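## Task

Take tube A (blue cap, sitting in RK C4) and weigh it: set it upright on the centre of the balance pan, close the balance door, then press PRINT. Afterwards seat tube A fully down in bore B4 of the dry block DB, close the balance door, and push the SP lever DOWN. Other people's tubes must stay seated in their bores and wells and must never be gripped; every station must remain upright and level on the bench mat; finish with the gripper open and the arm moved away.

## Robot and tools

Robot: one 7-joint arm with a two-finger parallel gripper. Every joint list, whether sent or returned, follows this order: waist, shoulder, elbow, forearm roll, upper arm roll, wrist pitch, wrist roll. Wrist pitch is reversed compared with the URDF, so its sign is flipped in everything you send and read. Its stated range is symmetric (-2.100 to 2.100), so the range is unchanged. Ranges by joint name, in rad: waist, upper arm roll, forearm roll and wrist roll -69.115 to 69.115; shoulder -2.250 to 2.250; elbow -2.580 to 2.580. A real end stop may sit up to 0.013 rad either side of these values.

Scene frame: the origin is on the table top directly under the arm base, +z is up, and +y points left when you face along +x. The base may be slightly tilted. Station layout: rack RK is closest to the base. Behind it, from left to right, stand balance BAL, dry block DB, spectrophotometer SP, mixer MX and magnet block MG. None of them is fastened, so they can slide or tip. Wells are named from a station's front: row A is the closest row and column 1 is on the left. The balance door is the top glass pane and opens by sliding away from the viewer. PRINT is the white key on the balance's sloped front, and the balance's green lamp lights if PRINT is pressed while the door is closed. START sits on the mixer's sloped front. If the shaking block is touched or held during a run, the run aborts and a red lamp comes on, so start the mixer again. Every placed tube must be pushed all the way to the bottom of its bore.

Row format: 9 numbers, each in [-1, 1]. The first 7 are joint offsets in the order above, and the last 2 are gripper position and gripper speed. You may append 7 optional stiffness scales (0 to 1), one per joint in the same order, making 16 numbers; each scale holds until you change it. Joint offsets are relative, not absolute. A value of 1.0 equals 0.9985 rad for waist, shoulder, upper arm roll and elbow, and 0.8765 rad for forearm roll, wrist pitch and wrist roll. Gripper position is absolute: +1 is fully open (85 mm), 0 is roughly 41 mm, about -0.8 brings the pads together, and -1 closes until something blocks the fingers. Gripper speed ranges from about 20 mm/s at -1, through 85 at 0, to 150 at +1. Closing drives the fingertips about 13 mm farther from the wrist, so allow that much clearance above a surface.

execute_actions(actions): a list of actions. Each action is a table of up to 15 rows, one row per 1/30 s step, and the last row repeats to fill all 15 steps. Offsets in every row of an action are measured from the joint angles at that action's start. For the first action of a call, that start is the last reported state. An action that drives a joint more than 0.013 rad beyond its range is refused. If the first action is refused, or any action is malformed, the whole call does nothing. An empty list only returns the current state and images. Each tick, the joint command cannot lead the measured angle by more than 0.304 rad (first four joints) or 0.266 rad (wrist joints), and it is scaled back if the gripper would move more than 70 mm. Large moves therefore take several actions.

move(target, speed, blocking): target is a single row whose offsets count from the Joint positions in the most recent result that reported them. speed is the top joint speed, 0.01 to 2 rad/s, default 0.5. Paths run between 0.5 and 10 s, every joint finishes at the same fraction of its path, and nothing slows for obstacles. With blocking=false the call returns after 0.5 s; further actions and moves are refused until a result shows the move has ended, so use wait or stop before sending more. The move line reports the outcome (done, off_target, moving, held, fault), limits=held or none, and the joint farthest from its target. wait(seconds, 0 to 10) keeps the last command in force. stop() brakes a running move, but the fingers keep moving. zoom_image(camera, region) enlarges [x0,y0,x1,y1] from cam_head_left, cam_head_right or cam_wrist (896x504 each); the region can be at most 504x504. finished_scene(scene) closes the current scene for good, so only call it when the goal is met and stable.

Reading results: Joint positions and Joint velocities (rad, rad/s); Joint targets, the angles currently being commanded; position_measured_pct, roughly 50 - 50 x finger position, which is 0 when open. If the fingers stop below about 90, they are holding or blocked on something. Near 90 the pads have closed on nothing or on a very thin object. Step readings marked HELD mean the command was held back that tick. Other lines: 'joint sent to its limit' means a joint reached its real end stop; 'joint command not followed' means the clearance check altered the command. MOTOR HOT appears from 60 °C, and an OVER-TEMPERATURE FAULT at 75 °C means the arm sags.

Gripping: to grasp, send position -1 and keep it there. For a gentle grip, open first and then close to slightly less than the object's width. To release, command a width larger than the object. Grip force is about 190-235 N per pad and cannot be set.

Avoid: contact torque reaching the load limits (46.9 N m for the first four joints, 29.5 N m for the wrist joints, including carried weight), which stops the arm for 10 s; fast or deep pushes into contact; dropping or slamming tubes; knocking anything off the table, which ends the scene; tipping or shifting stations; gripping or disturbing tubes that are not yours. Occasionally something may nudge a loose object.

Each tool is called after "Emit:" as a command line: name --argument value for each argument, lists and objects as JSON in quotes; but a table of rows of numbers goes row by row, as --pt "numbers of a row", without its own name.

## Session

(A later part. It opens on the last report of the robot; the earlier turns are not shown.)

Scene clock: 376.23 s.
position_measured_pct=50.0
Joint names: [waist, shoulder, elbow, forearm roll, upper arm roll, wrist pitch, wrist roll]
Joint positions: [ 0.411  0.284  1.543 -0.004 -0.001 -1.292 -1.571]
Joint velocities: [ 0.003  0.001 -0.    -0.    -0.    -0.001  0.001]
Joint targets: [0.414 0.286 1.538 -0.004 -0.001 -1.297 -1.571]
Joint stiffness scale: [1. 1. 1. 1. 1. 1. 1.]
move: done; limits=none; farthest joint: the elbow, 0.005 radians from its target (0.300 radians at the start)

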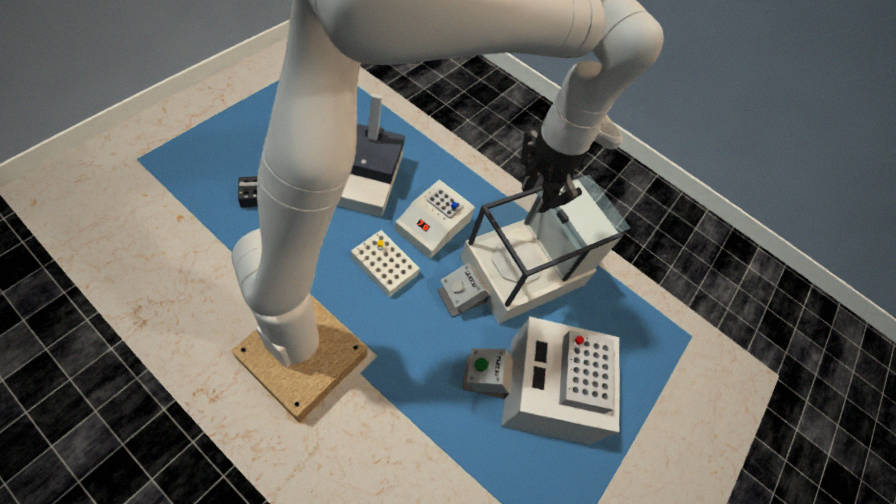

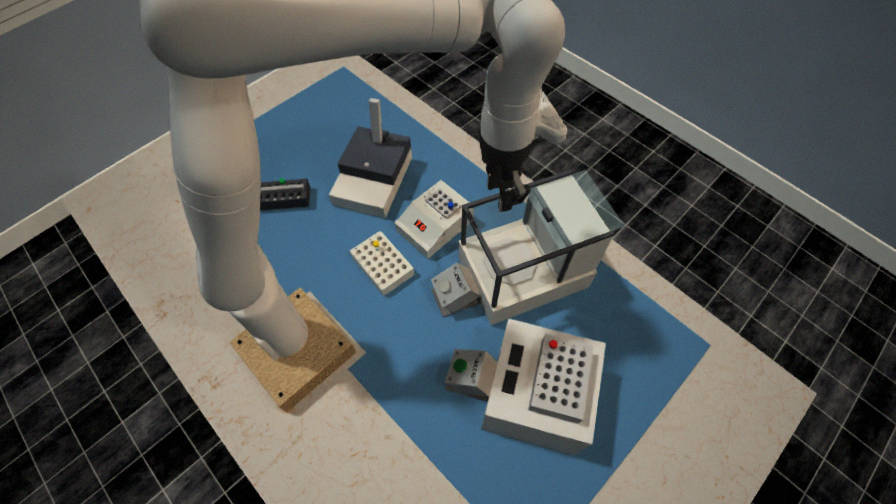

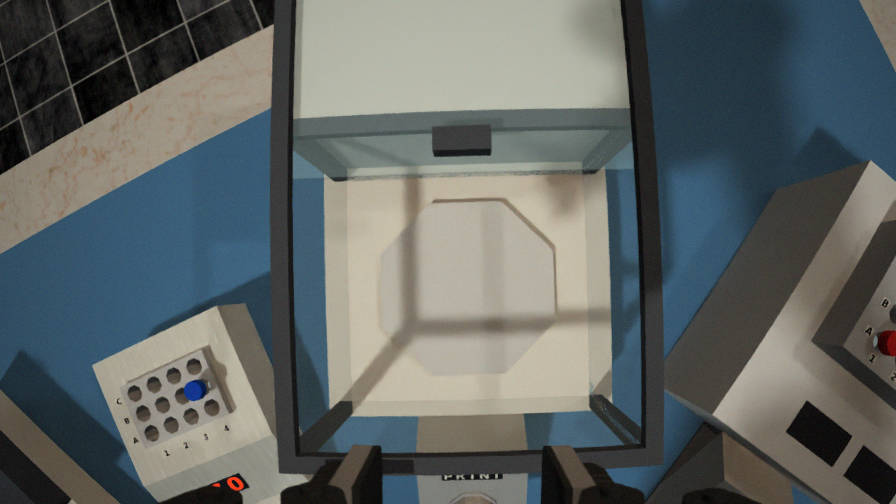

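Emit:
move --target '[0,0.344,-0.339,0,0,-0.064,0,0,0]' --speed 0.5

Emit:
move --target '[0,0.031,0.073,0,0,0.113,0,0,0]' --speed 0.15

Scene clock: 380.93 s.
position_measured_pct=50.0
Joint names: [waist, shoulder, elbow, forearm roll, upper arm roll, wrist pitch, wrist roll]
Joint positions: [ 0.411  0.625  1.21  -0.004 -0.001 -1.343 -1.571]
Joint velocities: [ 0.001  0.002 -0.001  0.    -0.     0.     0.   ]
Joint targets: [0.411 0.627 1.205 -0.004 -0.001 -1.348 -1.571]
Joint stiffness scale: [1. 1. 1. 1. 1. 1. 1.]
move: done; limits=none; farthest joint: the elbow, 0.005 radians from its target (0.339 radians at the start)

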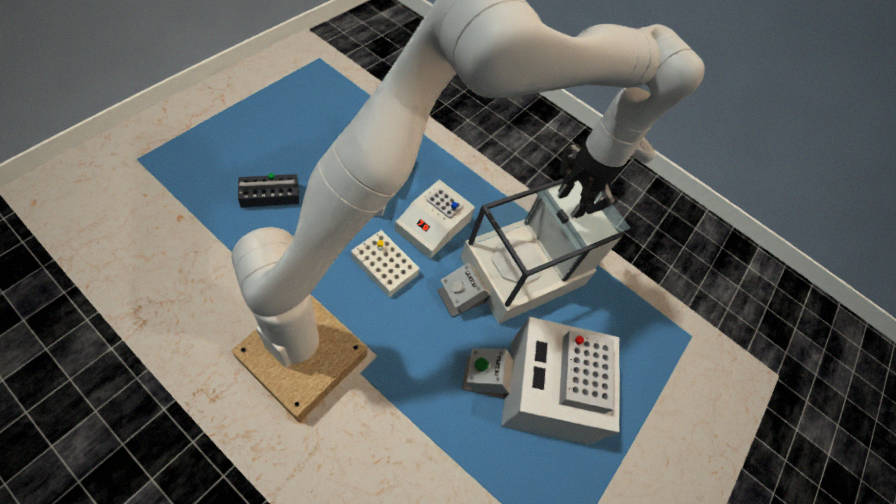

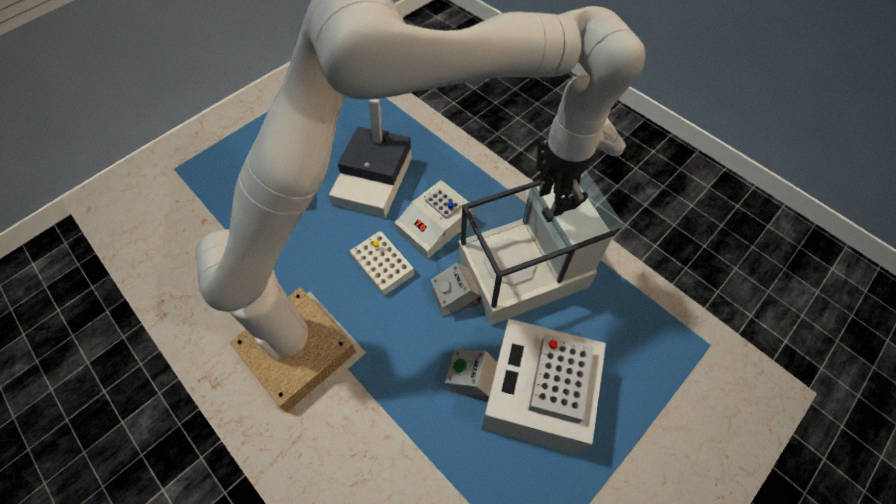

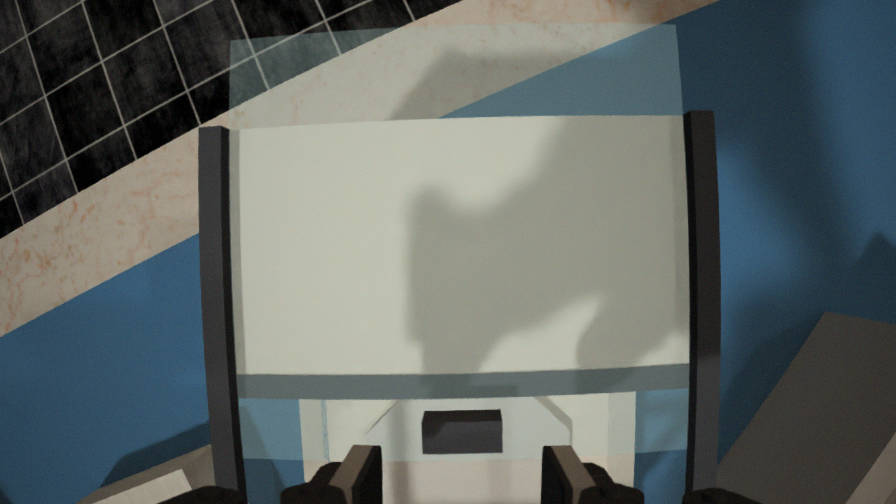

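Scene clock: 381.93 s.
position_measured_pct=50.0
Joint names: [waist, shoulder, elbow, forearm roll, upper arm roll, wrist pitch, wrist roll]
Joint positions: [ 0.411  0.654  1.278 -0.004 -0.001 -1.249 -1.571]
Joint velocities: [ 0.     0.002  0.002 -0.    -0.     0.001 -0.   ]
Joint targets: [0.411 0.656 1.283 -0.004 -0.001 -1.244 -1.571]
Joint stiffness scale: [1. 1. 1. 1. 1. 1. 1.]
move: done; limits=none; farthest joint: the elbow, 0.005 radians from its target (0.073 radians at the start)

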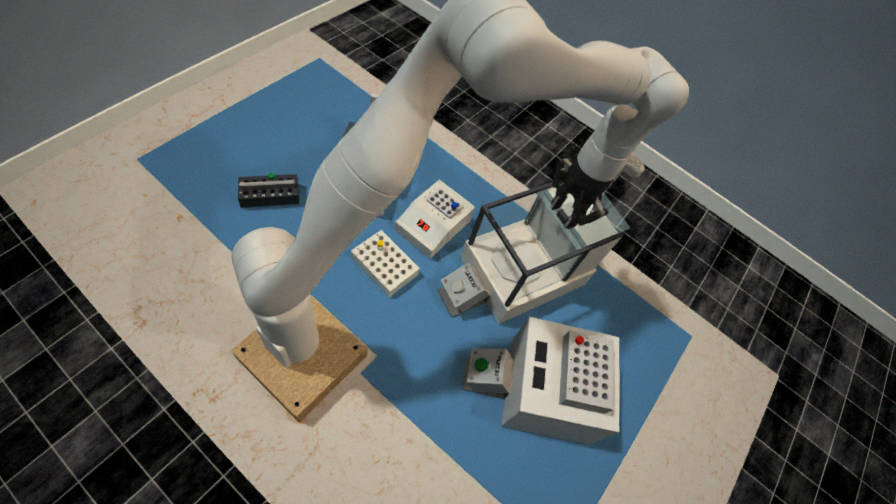

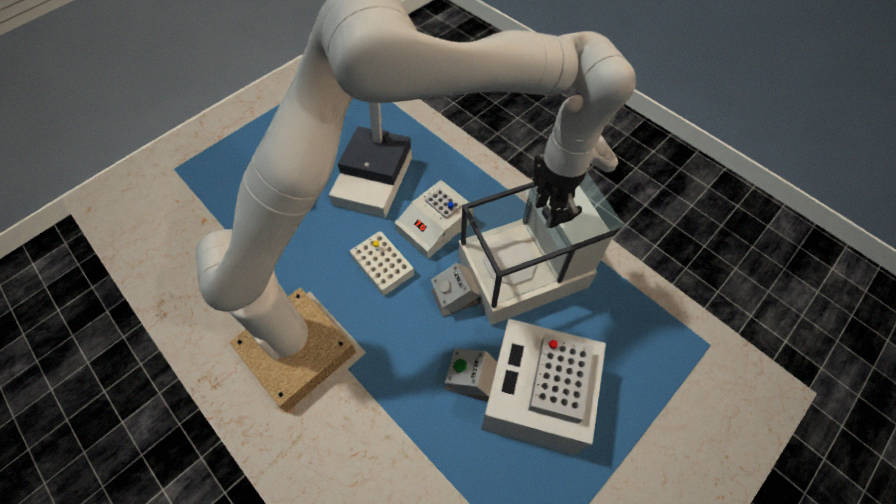

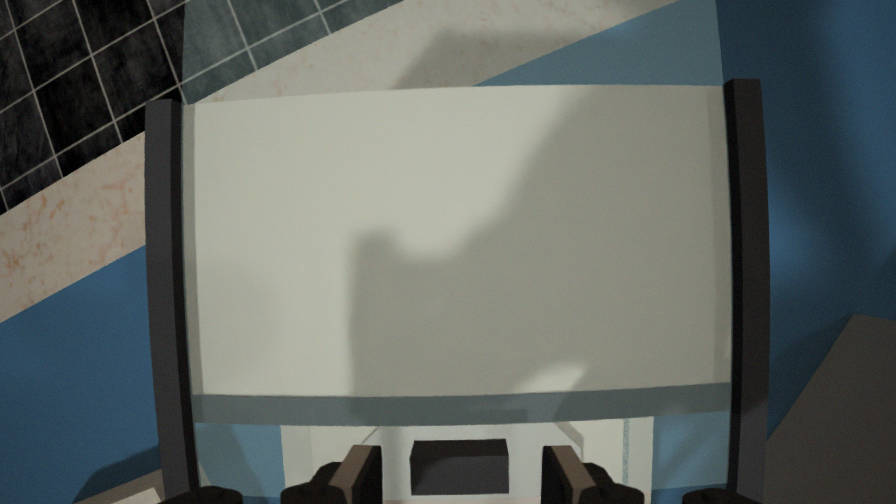

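Emit:
move --target '[0,0,0,0,0,0,0,-0.4,0]'

Emit:
move --target '[0.002,-0.134,0.245,0,0,0.133,0,-0.4,0]' --speed 0.2

Emit:
move --target '[0.002,-0.132,0.227,0,0,0.119,0,-0.4,0]' --speed 0.15

Scene clock: 387.83 s.
position_measured_pct=67.9
Joint names: [waist, shoulder, elbow, forearm roll, upper arm roll, wrist pitch, wrist roll]
Joint positions: [ 0.411  0.654  1.278 -0.004 -0.001 -1.249 -1.571]
Joint velocities: [-0.     0.     0.    -0.001  0.     0.    -0.001]
Joint targets: [0.411 0.654 1.278 -0.004 -0.001 -1.249 -1.571]
Joint stiffness scale: [1. 1. 1. 1. 1. 1. 1.]
move: done; limits=none; farthest joint: the waist, 0.000 radians from its target (0.000 radians at the start)

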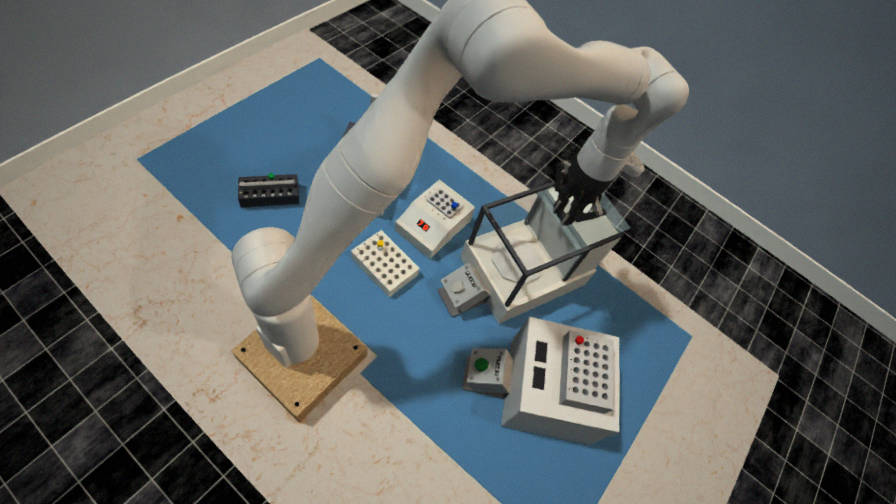

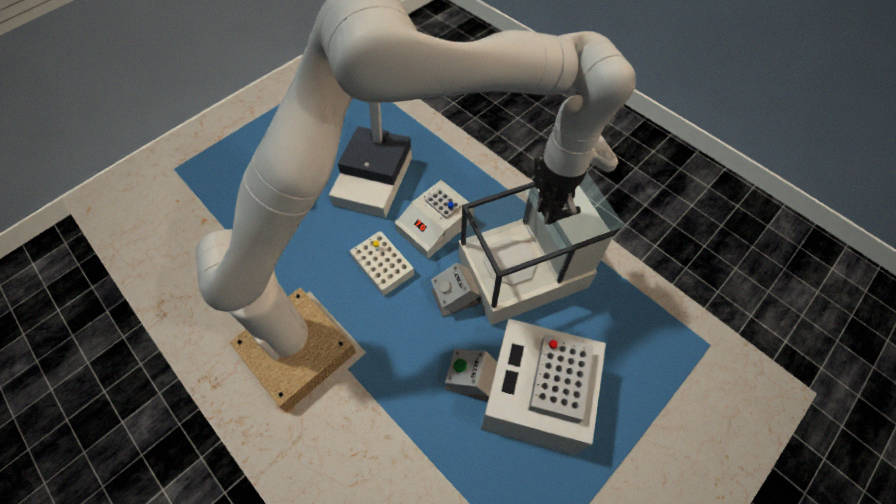

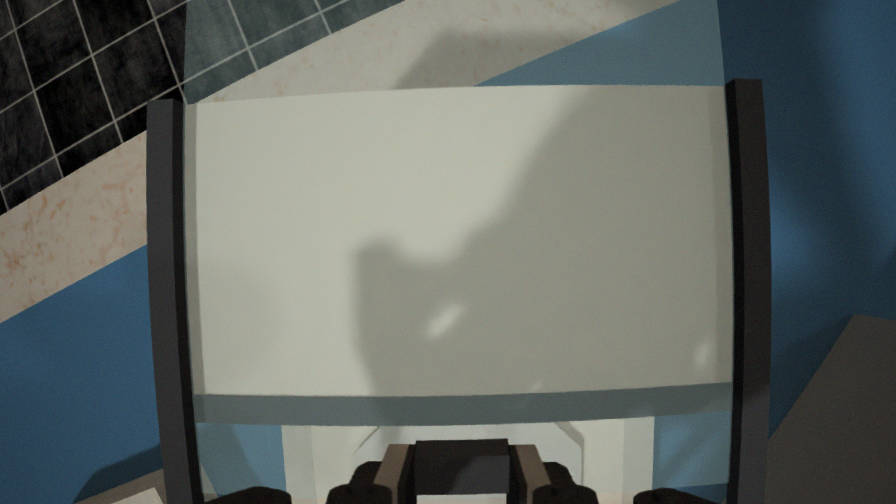

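Scene clock: 389.47 s.
position_measured_pct=67.9
Joint names: [waist, shoulder, elbow, forearm roll, upper arm roll, wrist pitch, wrist roll]
Joint positions: [ 0.411  0.524  1.518 -0.004 -0.001 -1.137 -1.571]
Joint velocities: [ 0.002 -0.001  0.002 -0.    -0.     0.     0.001]
Joint targets: [0.413 0.520 1.522 -0.004 -0.001 -1.133 -1.571]
Joint stiffness scale: [1. 1. 1. 1. 1. 1. 1.]
move: done; limits=none; farthest joint: the elbow, 0.005 radians from its target (0.245 radians at the start)

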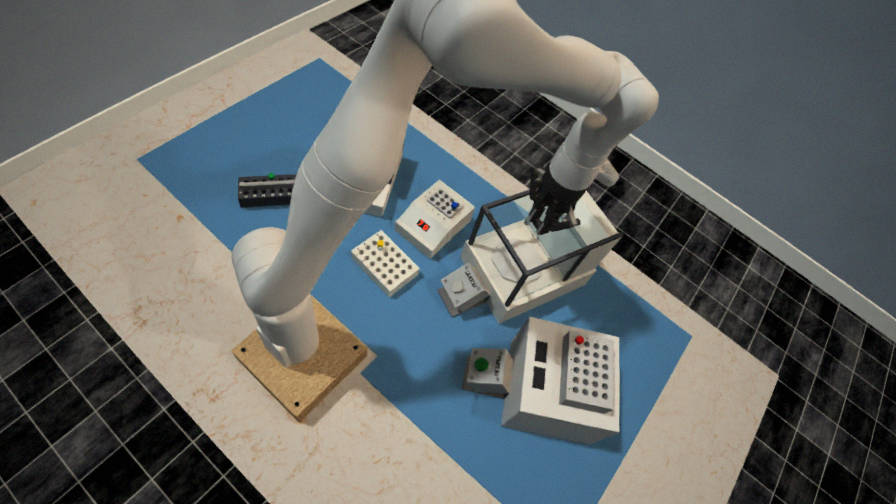

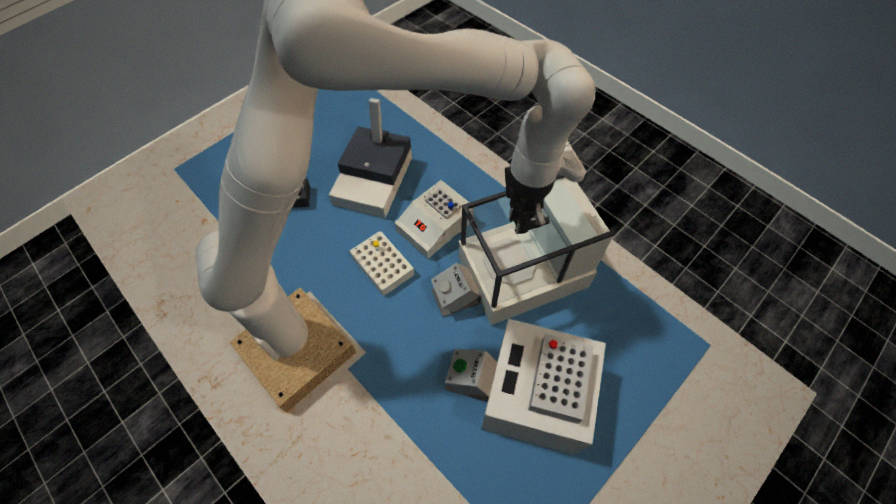

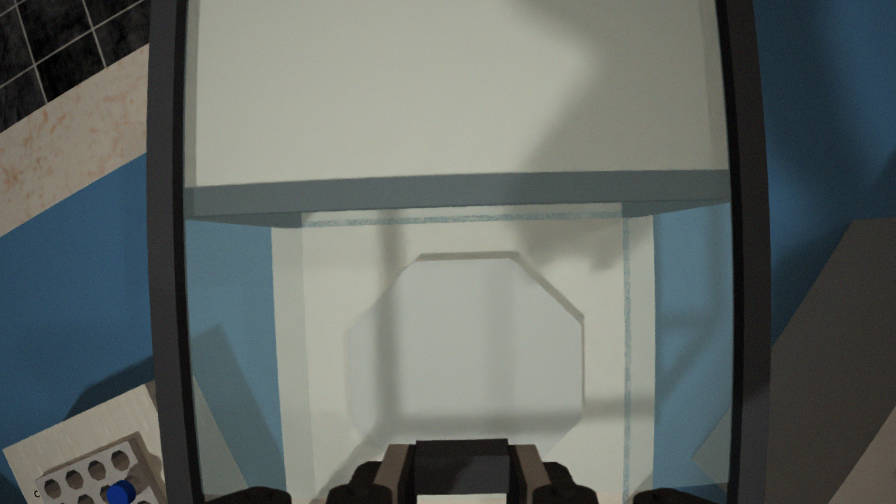

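Scene clock: 391.40 s.
position_measured_pct=67.9
Joint names: [waist, shoulder, elbow, forearm roll, upper arm roll, wrist pitch, wrist roll]
Joint positions: [ 0.413  0.395  1.74  -0.004 -0.001 -1.037 -1.571]
Joint velocities: [ 0.002 -0.002  0.001  0.     0.     0.    -0.   ]
Joint targets: [0.413 0.392 1.745 -0.004 -0.001 -1.033 -1.571]
Joint stiffness scale: [1. 1. 1. 1. 1. 1. 1.]
move: done; limits=none; farthest joint: the elbow, 0.005 radians from its target (0.227 radians at the start)

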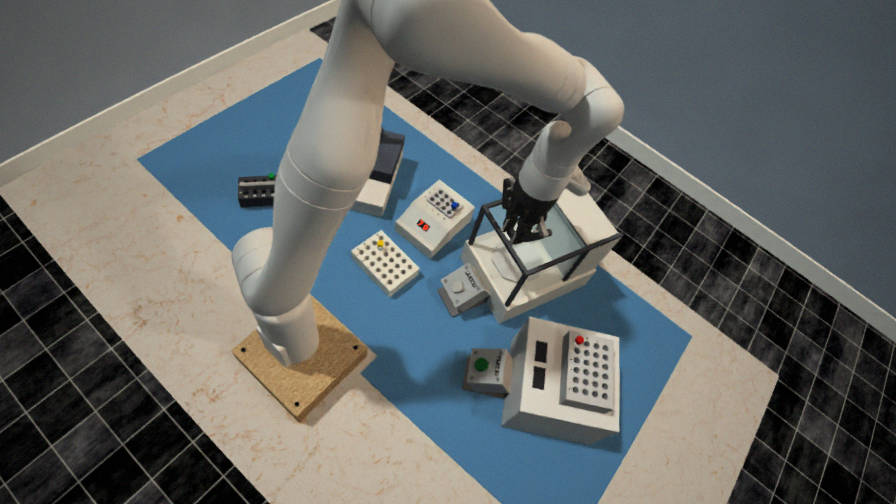

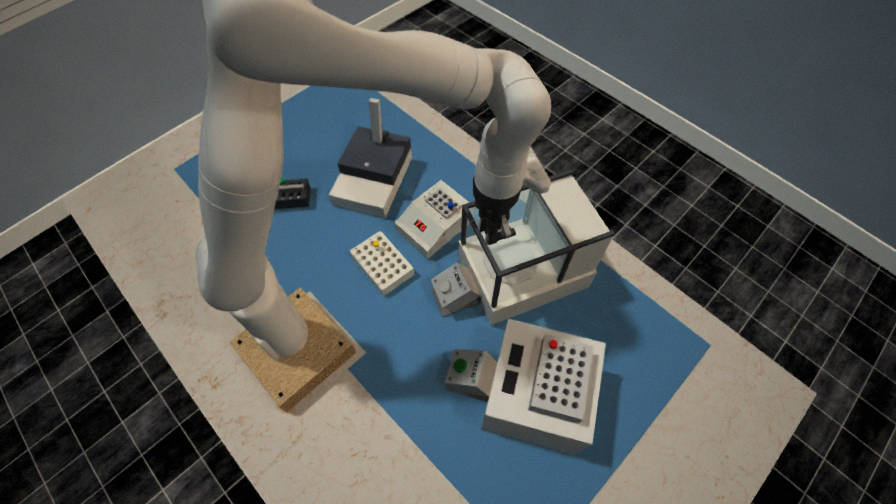

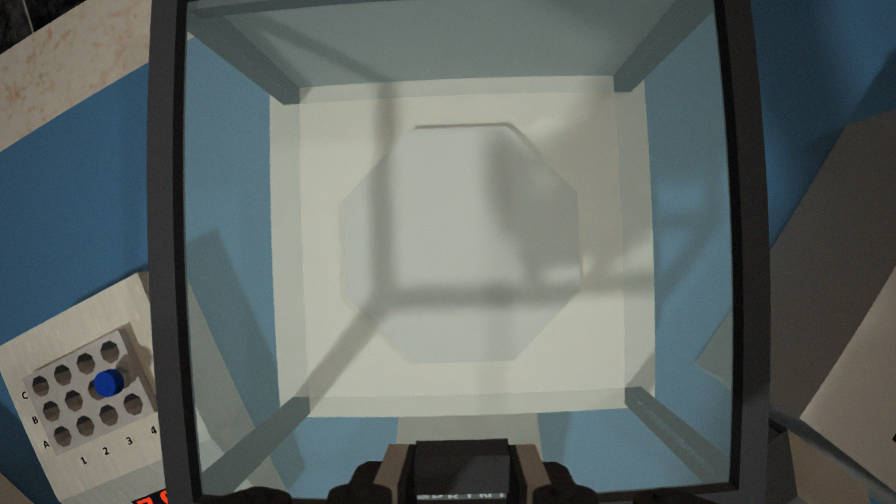

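No resistance felt yet; pull a little more.

Emit:
move --target '[0,-0.01,0.016,0,0,0,0,-0.4,0]' --speed 0.03

Emit:
move --target '[0,0,0,0,0,0,0,0,0]'

Emit:
move --target '[0,-0.2,-0.07,0,0,-0.28,0,0,0]' --speed 0.3

Scene clock: 396.77 s.
position_measured_pct=67.9
Joint names: [waist, shoulder, elbow, forearm roll, upper arm roll, wrist pitch, wrist roll]
Joint positions: [ 0.413  0.39   1.748 -0.004 -0.001 -1.032 -1.571]
Joint velocities: [ 0.001  0.001  0.002 -0.     0.     0.002 -0.001]
Joint targets: [0.413 0.385 1.756 -0.004 -0.001 -1.037 -1.571]
Joint stiffness scale: [1. 1. 1. 1. 1. 1. 1.]
move: done; limits=none; farthest joint: the elbow, 0.008 radians from its target (0.016 radians at the start)

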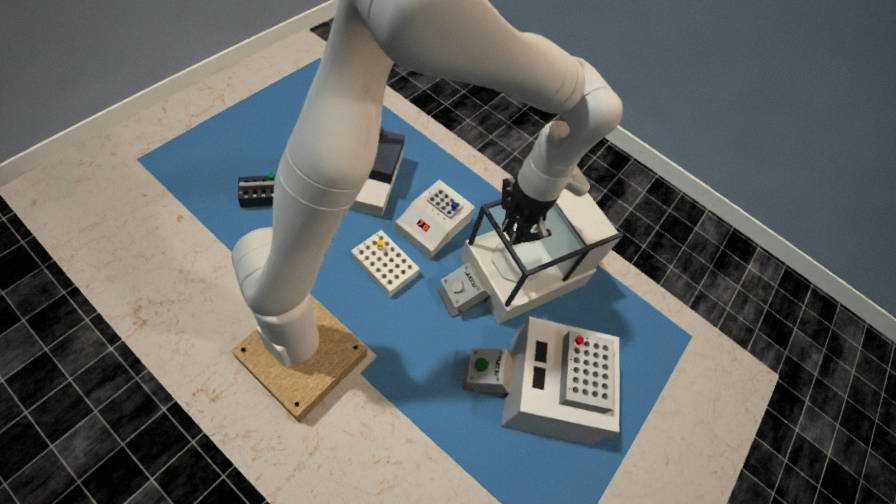

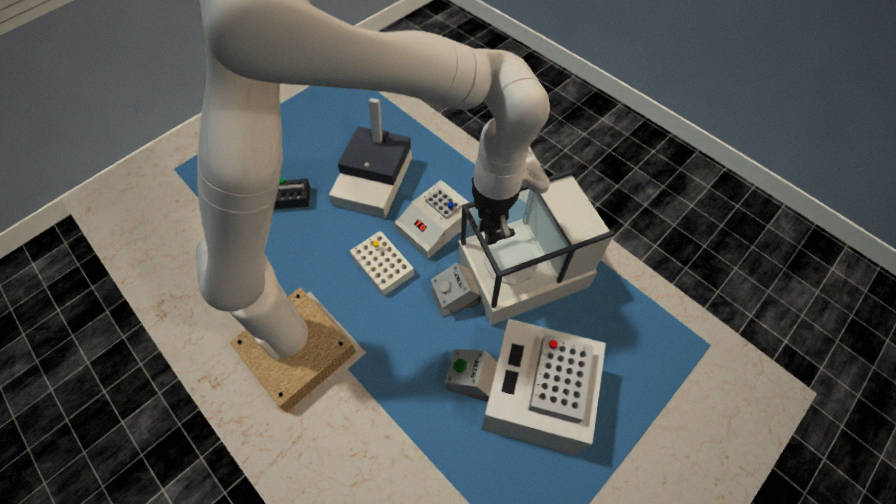

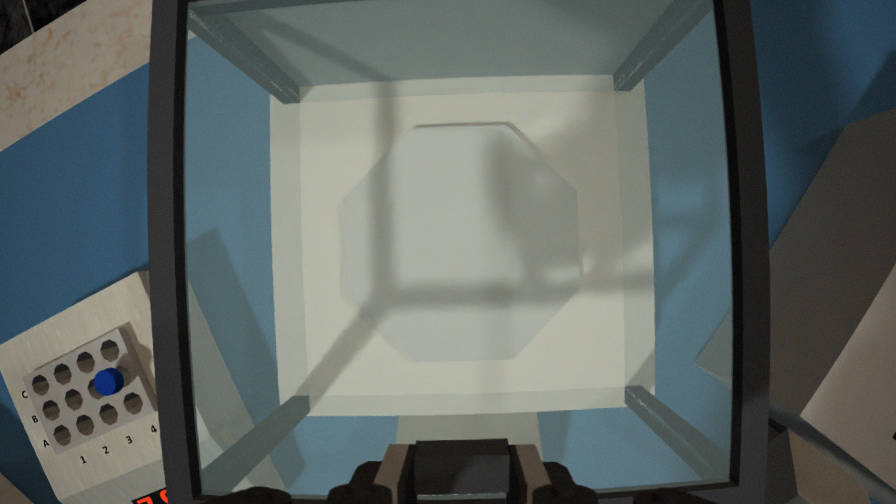

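Scene clock: 397.33 s.
position_measured_pct=50.0
Joint names: [waist, shoulder, elbow, forearm roll, upper arm roll, wrist pitch, wrist roll]
Joint positions: [ 0.413  0.39   1.748 -0.004 -0.001 -1.031 -1.571]
Joint velocities: [ 0.    -0.001 -0.     0.     0.001  0.     0.001]
Joint targets: [0.413 0.390 1.748 -0.004 -0.001 -1.032 -1.571]
Joint stiffness scale: [1. 1. 1. 1. 1. 1. 1.]
move: done; limits=none; farthest joint: the wrist pitch, 0.001 radians from its target (0.000 radians at the start)

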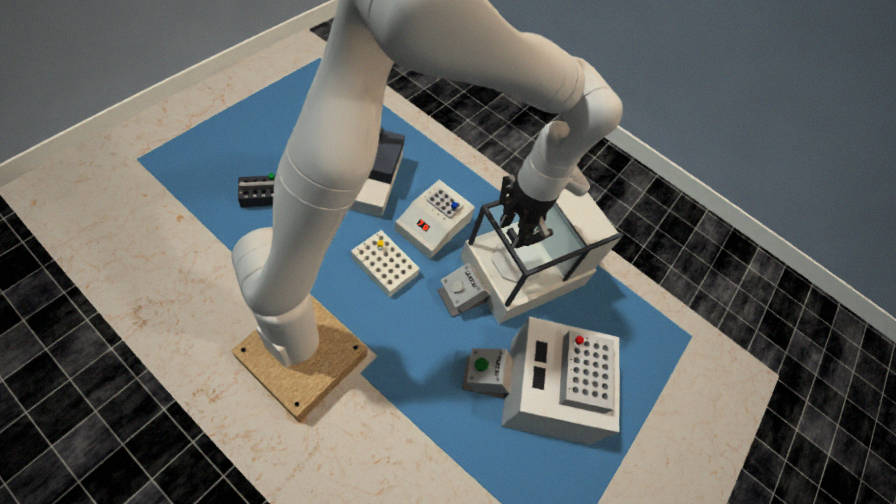

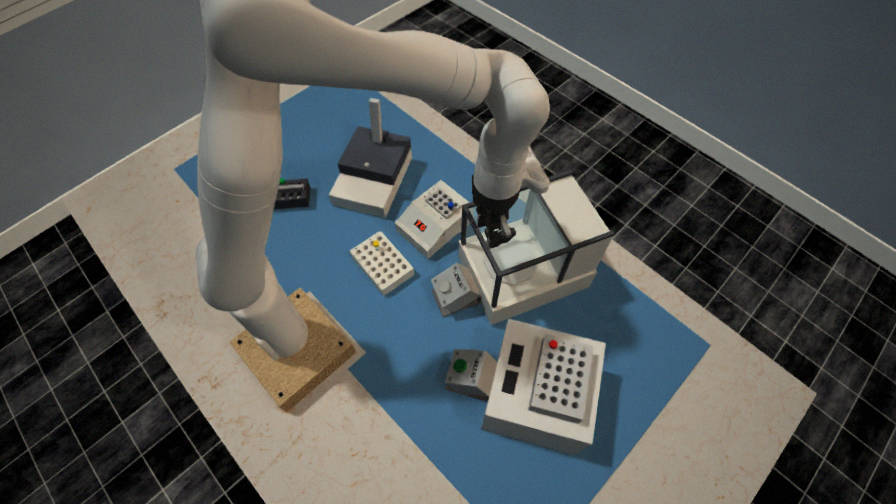

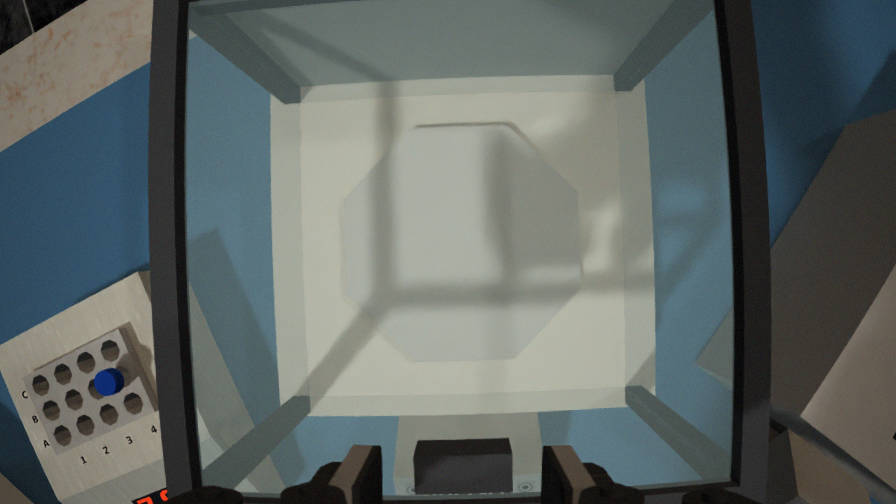

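Scene clock: 398.70 s.
position_measured_pct=50.0
Joint names: [waist, shoulder, elbow, forearm roll, upper arm roll, wrist pitch, wrist roll]
Joint positions: [ 0.413  0.193  1.683 -0.004 -0.001 -1.271 -1.571]
Joint velocities: [-0.001 -0.002  0.     0.     0.    -0.001 -0.   ]
Joint targets: [0.413 0.191 1.678 -0.004 -0.001 -1.276 -1.571]
Joint stiffness scale: [1. 1. 1. 1. 1. 1. 1.]
move: done; limits=none; farthest joint: the wrist pitch, 0.006 radians from its target (0.246 radians at the start)

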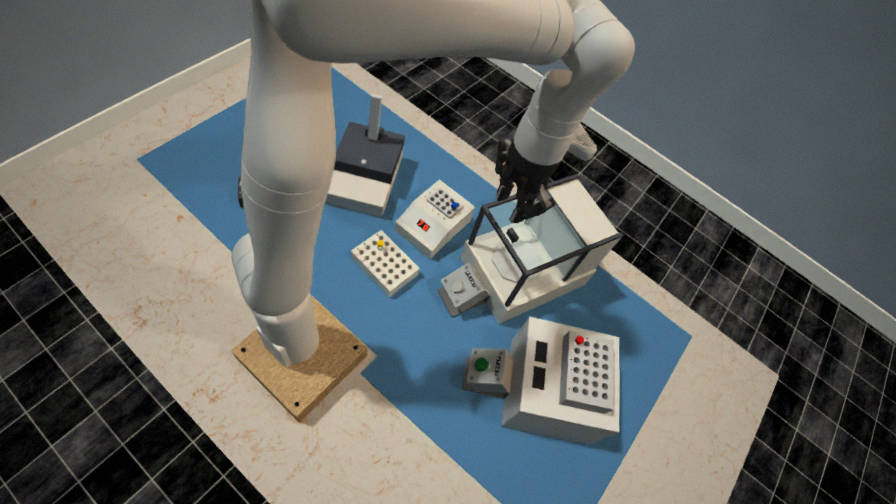

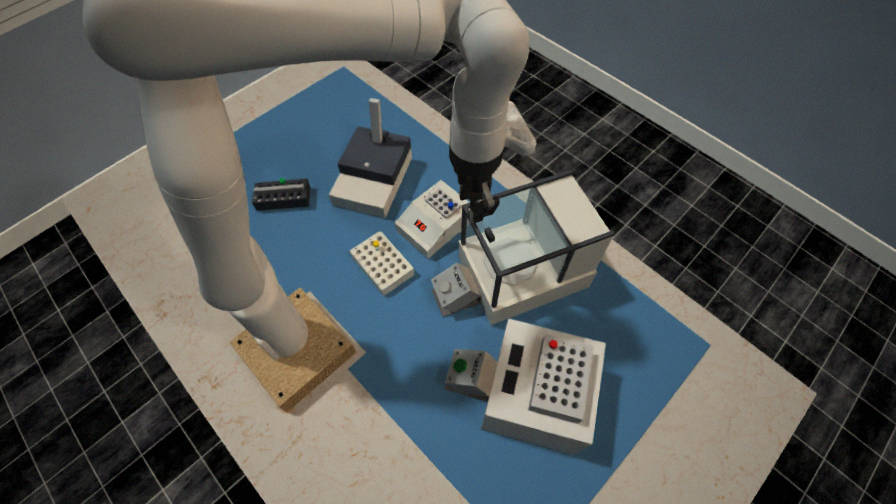

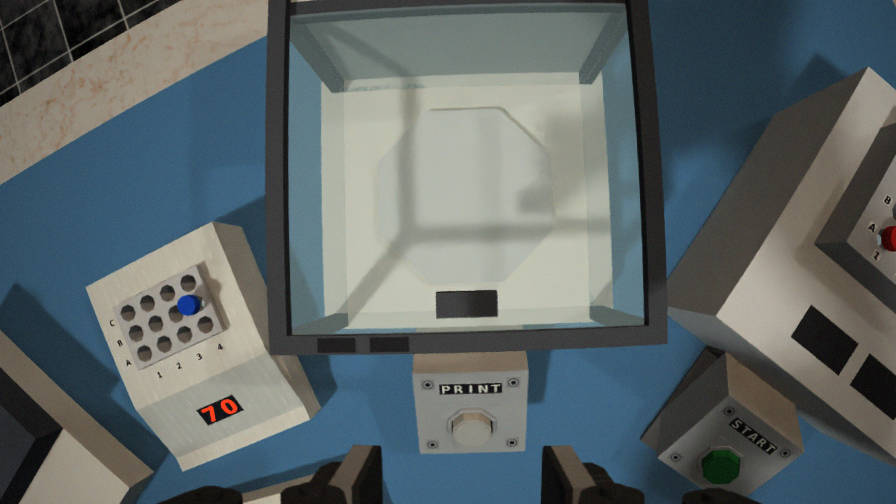

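Emit:
move --target '[-0.887,0.22,-0.25,0,0,-0.039,0,0,0]' --speed 0.7

Scene clock: 405.13 s.
position_measured_pct=50.0
Joint names: [waist, shoulder, elbow, forearm roll, upper arm roll, wrist pitch, wrist roll]
Joint positions: [-0.47   0.411  1.438 -0.004 -0.001 -1.3   -1.571]
Joint velocities: [-0.003  0.     0.    -0.001  0.    -0.    -0.   ]
Joint targets: [-0.473 0.413 1.433 -0.004 -0.001 -1.305 -1.571]
Joint stiffness scale: [1. 1. 1. 1. 1. 1. 1.]
move: done; limits=none; farthest joint: the wrist pitch, 0.005 radians from its target (0.034 radians at the start)

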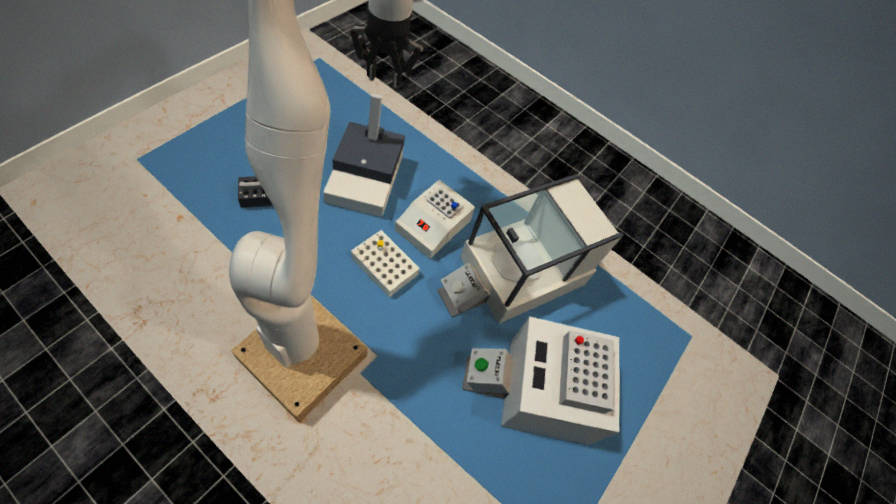

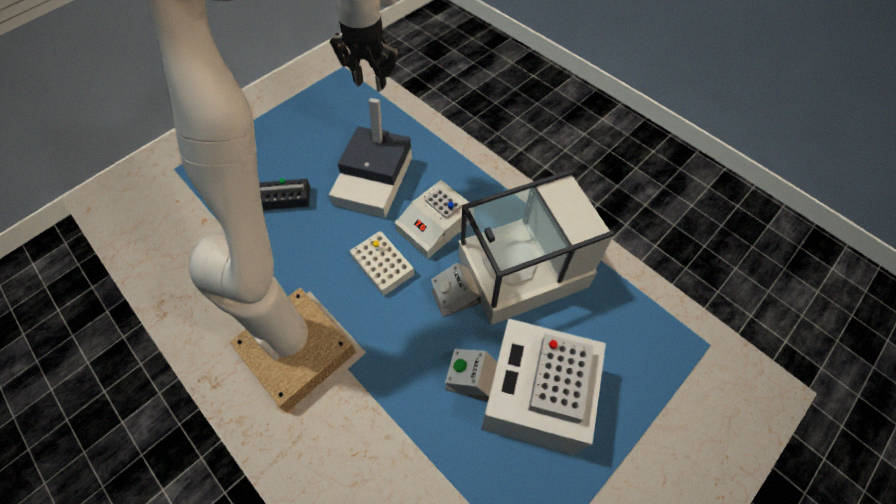

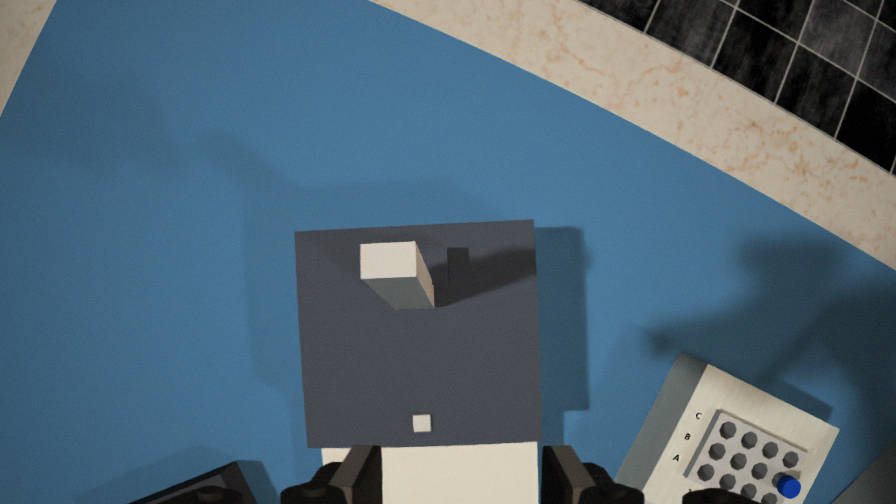

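Emit:
move --target '[-0.061,0.165,-0.11,0,0,0.07,0,0,0]' --speed 0.3

Scene clock: 413.57 s.
position_measured_pct=50.0
Joint names: [waist, shoulder, elbow, forearm roll, upper arm roll, wrist pitch, wrist roll]
Joint positions: [-0.529  0.573  1.333 -0.004 -0.001 -1.244 -1.571]
Joint velocities: [-0.001  0.001 -0.001 -0.     0.    -0.    -0.   ]
Joint targets: [-0.531 0.575 1.328 -0.004 -0.001 -1.238 -1.571]
Joint stiffness scale: [1. 1. 1. 1. 1. 1. 1.]
move: done; limits=none; farthest joint: the elbow, 0.005 radians from its target (0.110 radians at the start)

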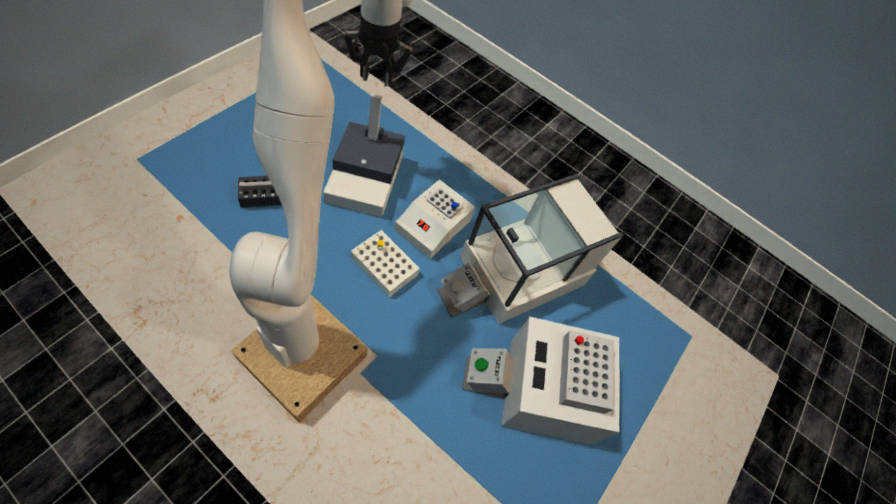

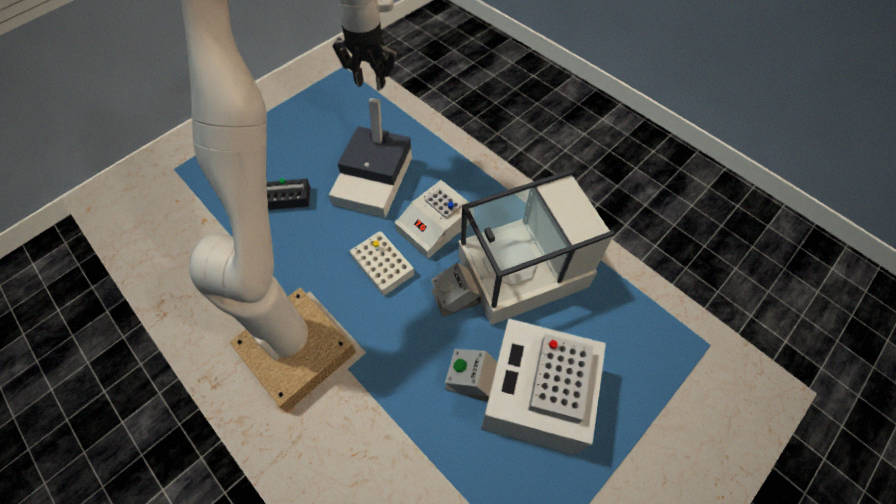

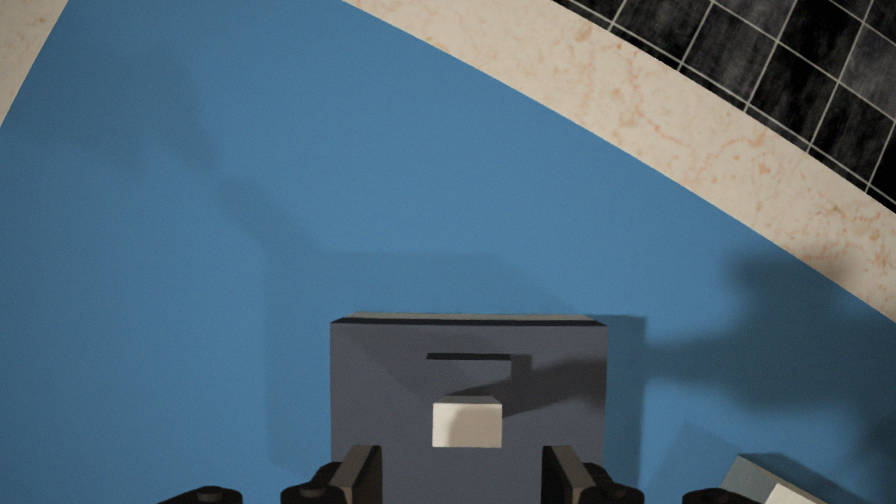

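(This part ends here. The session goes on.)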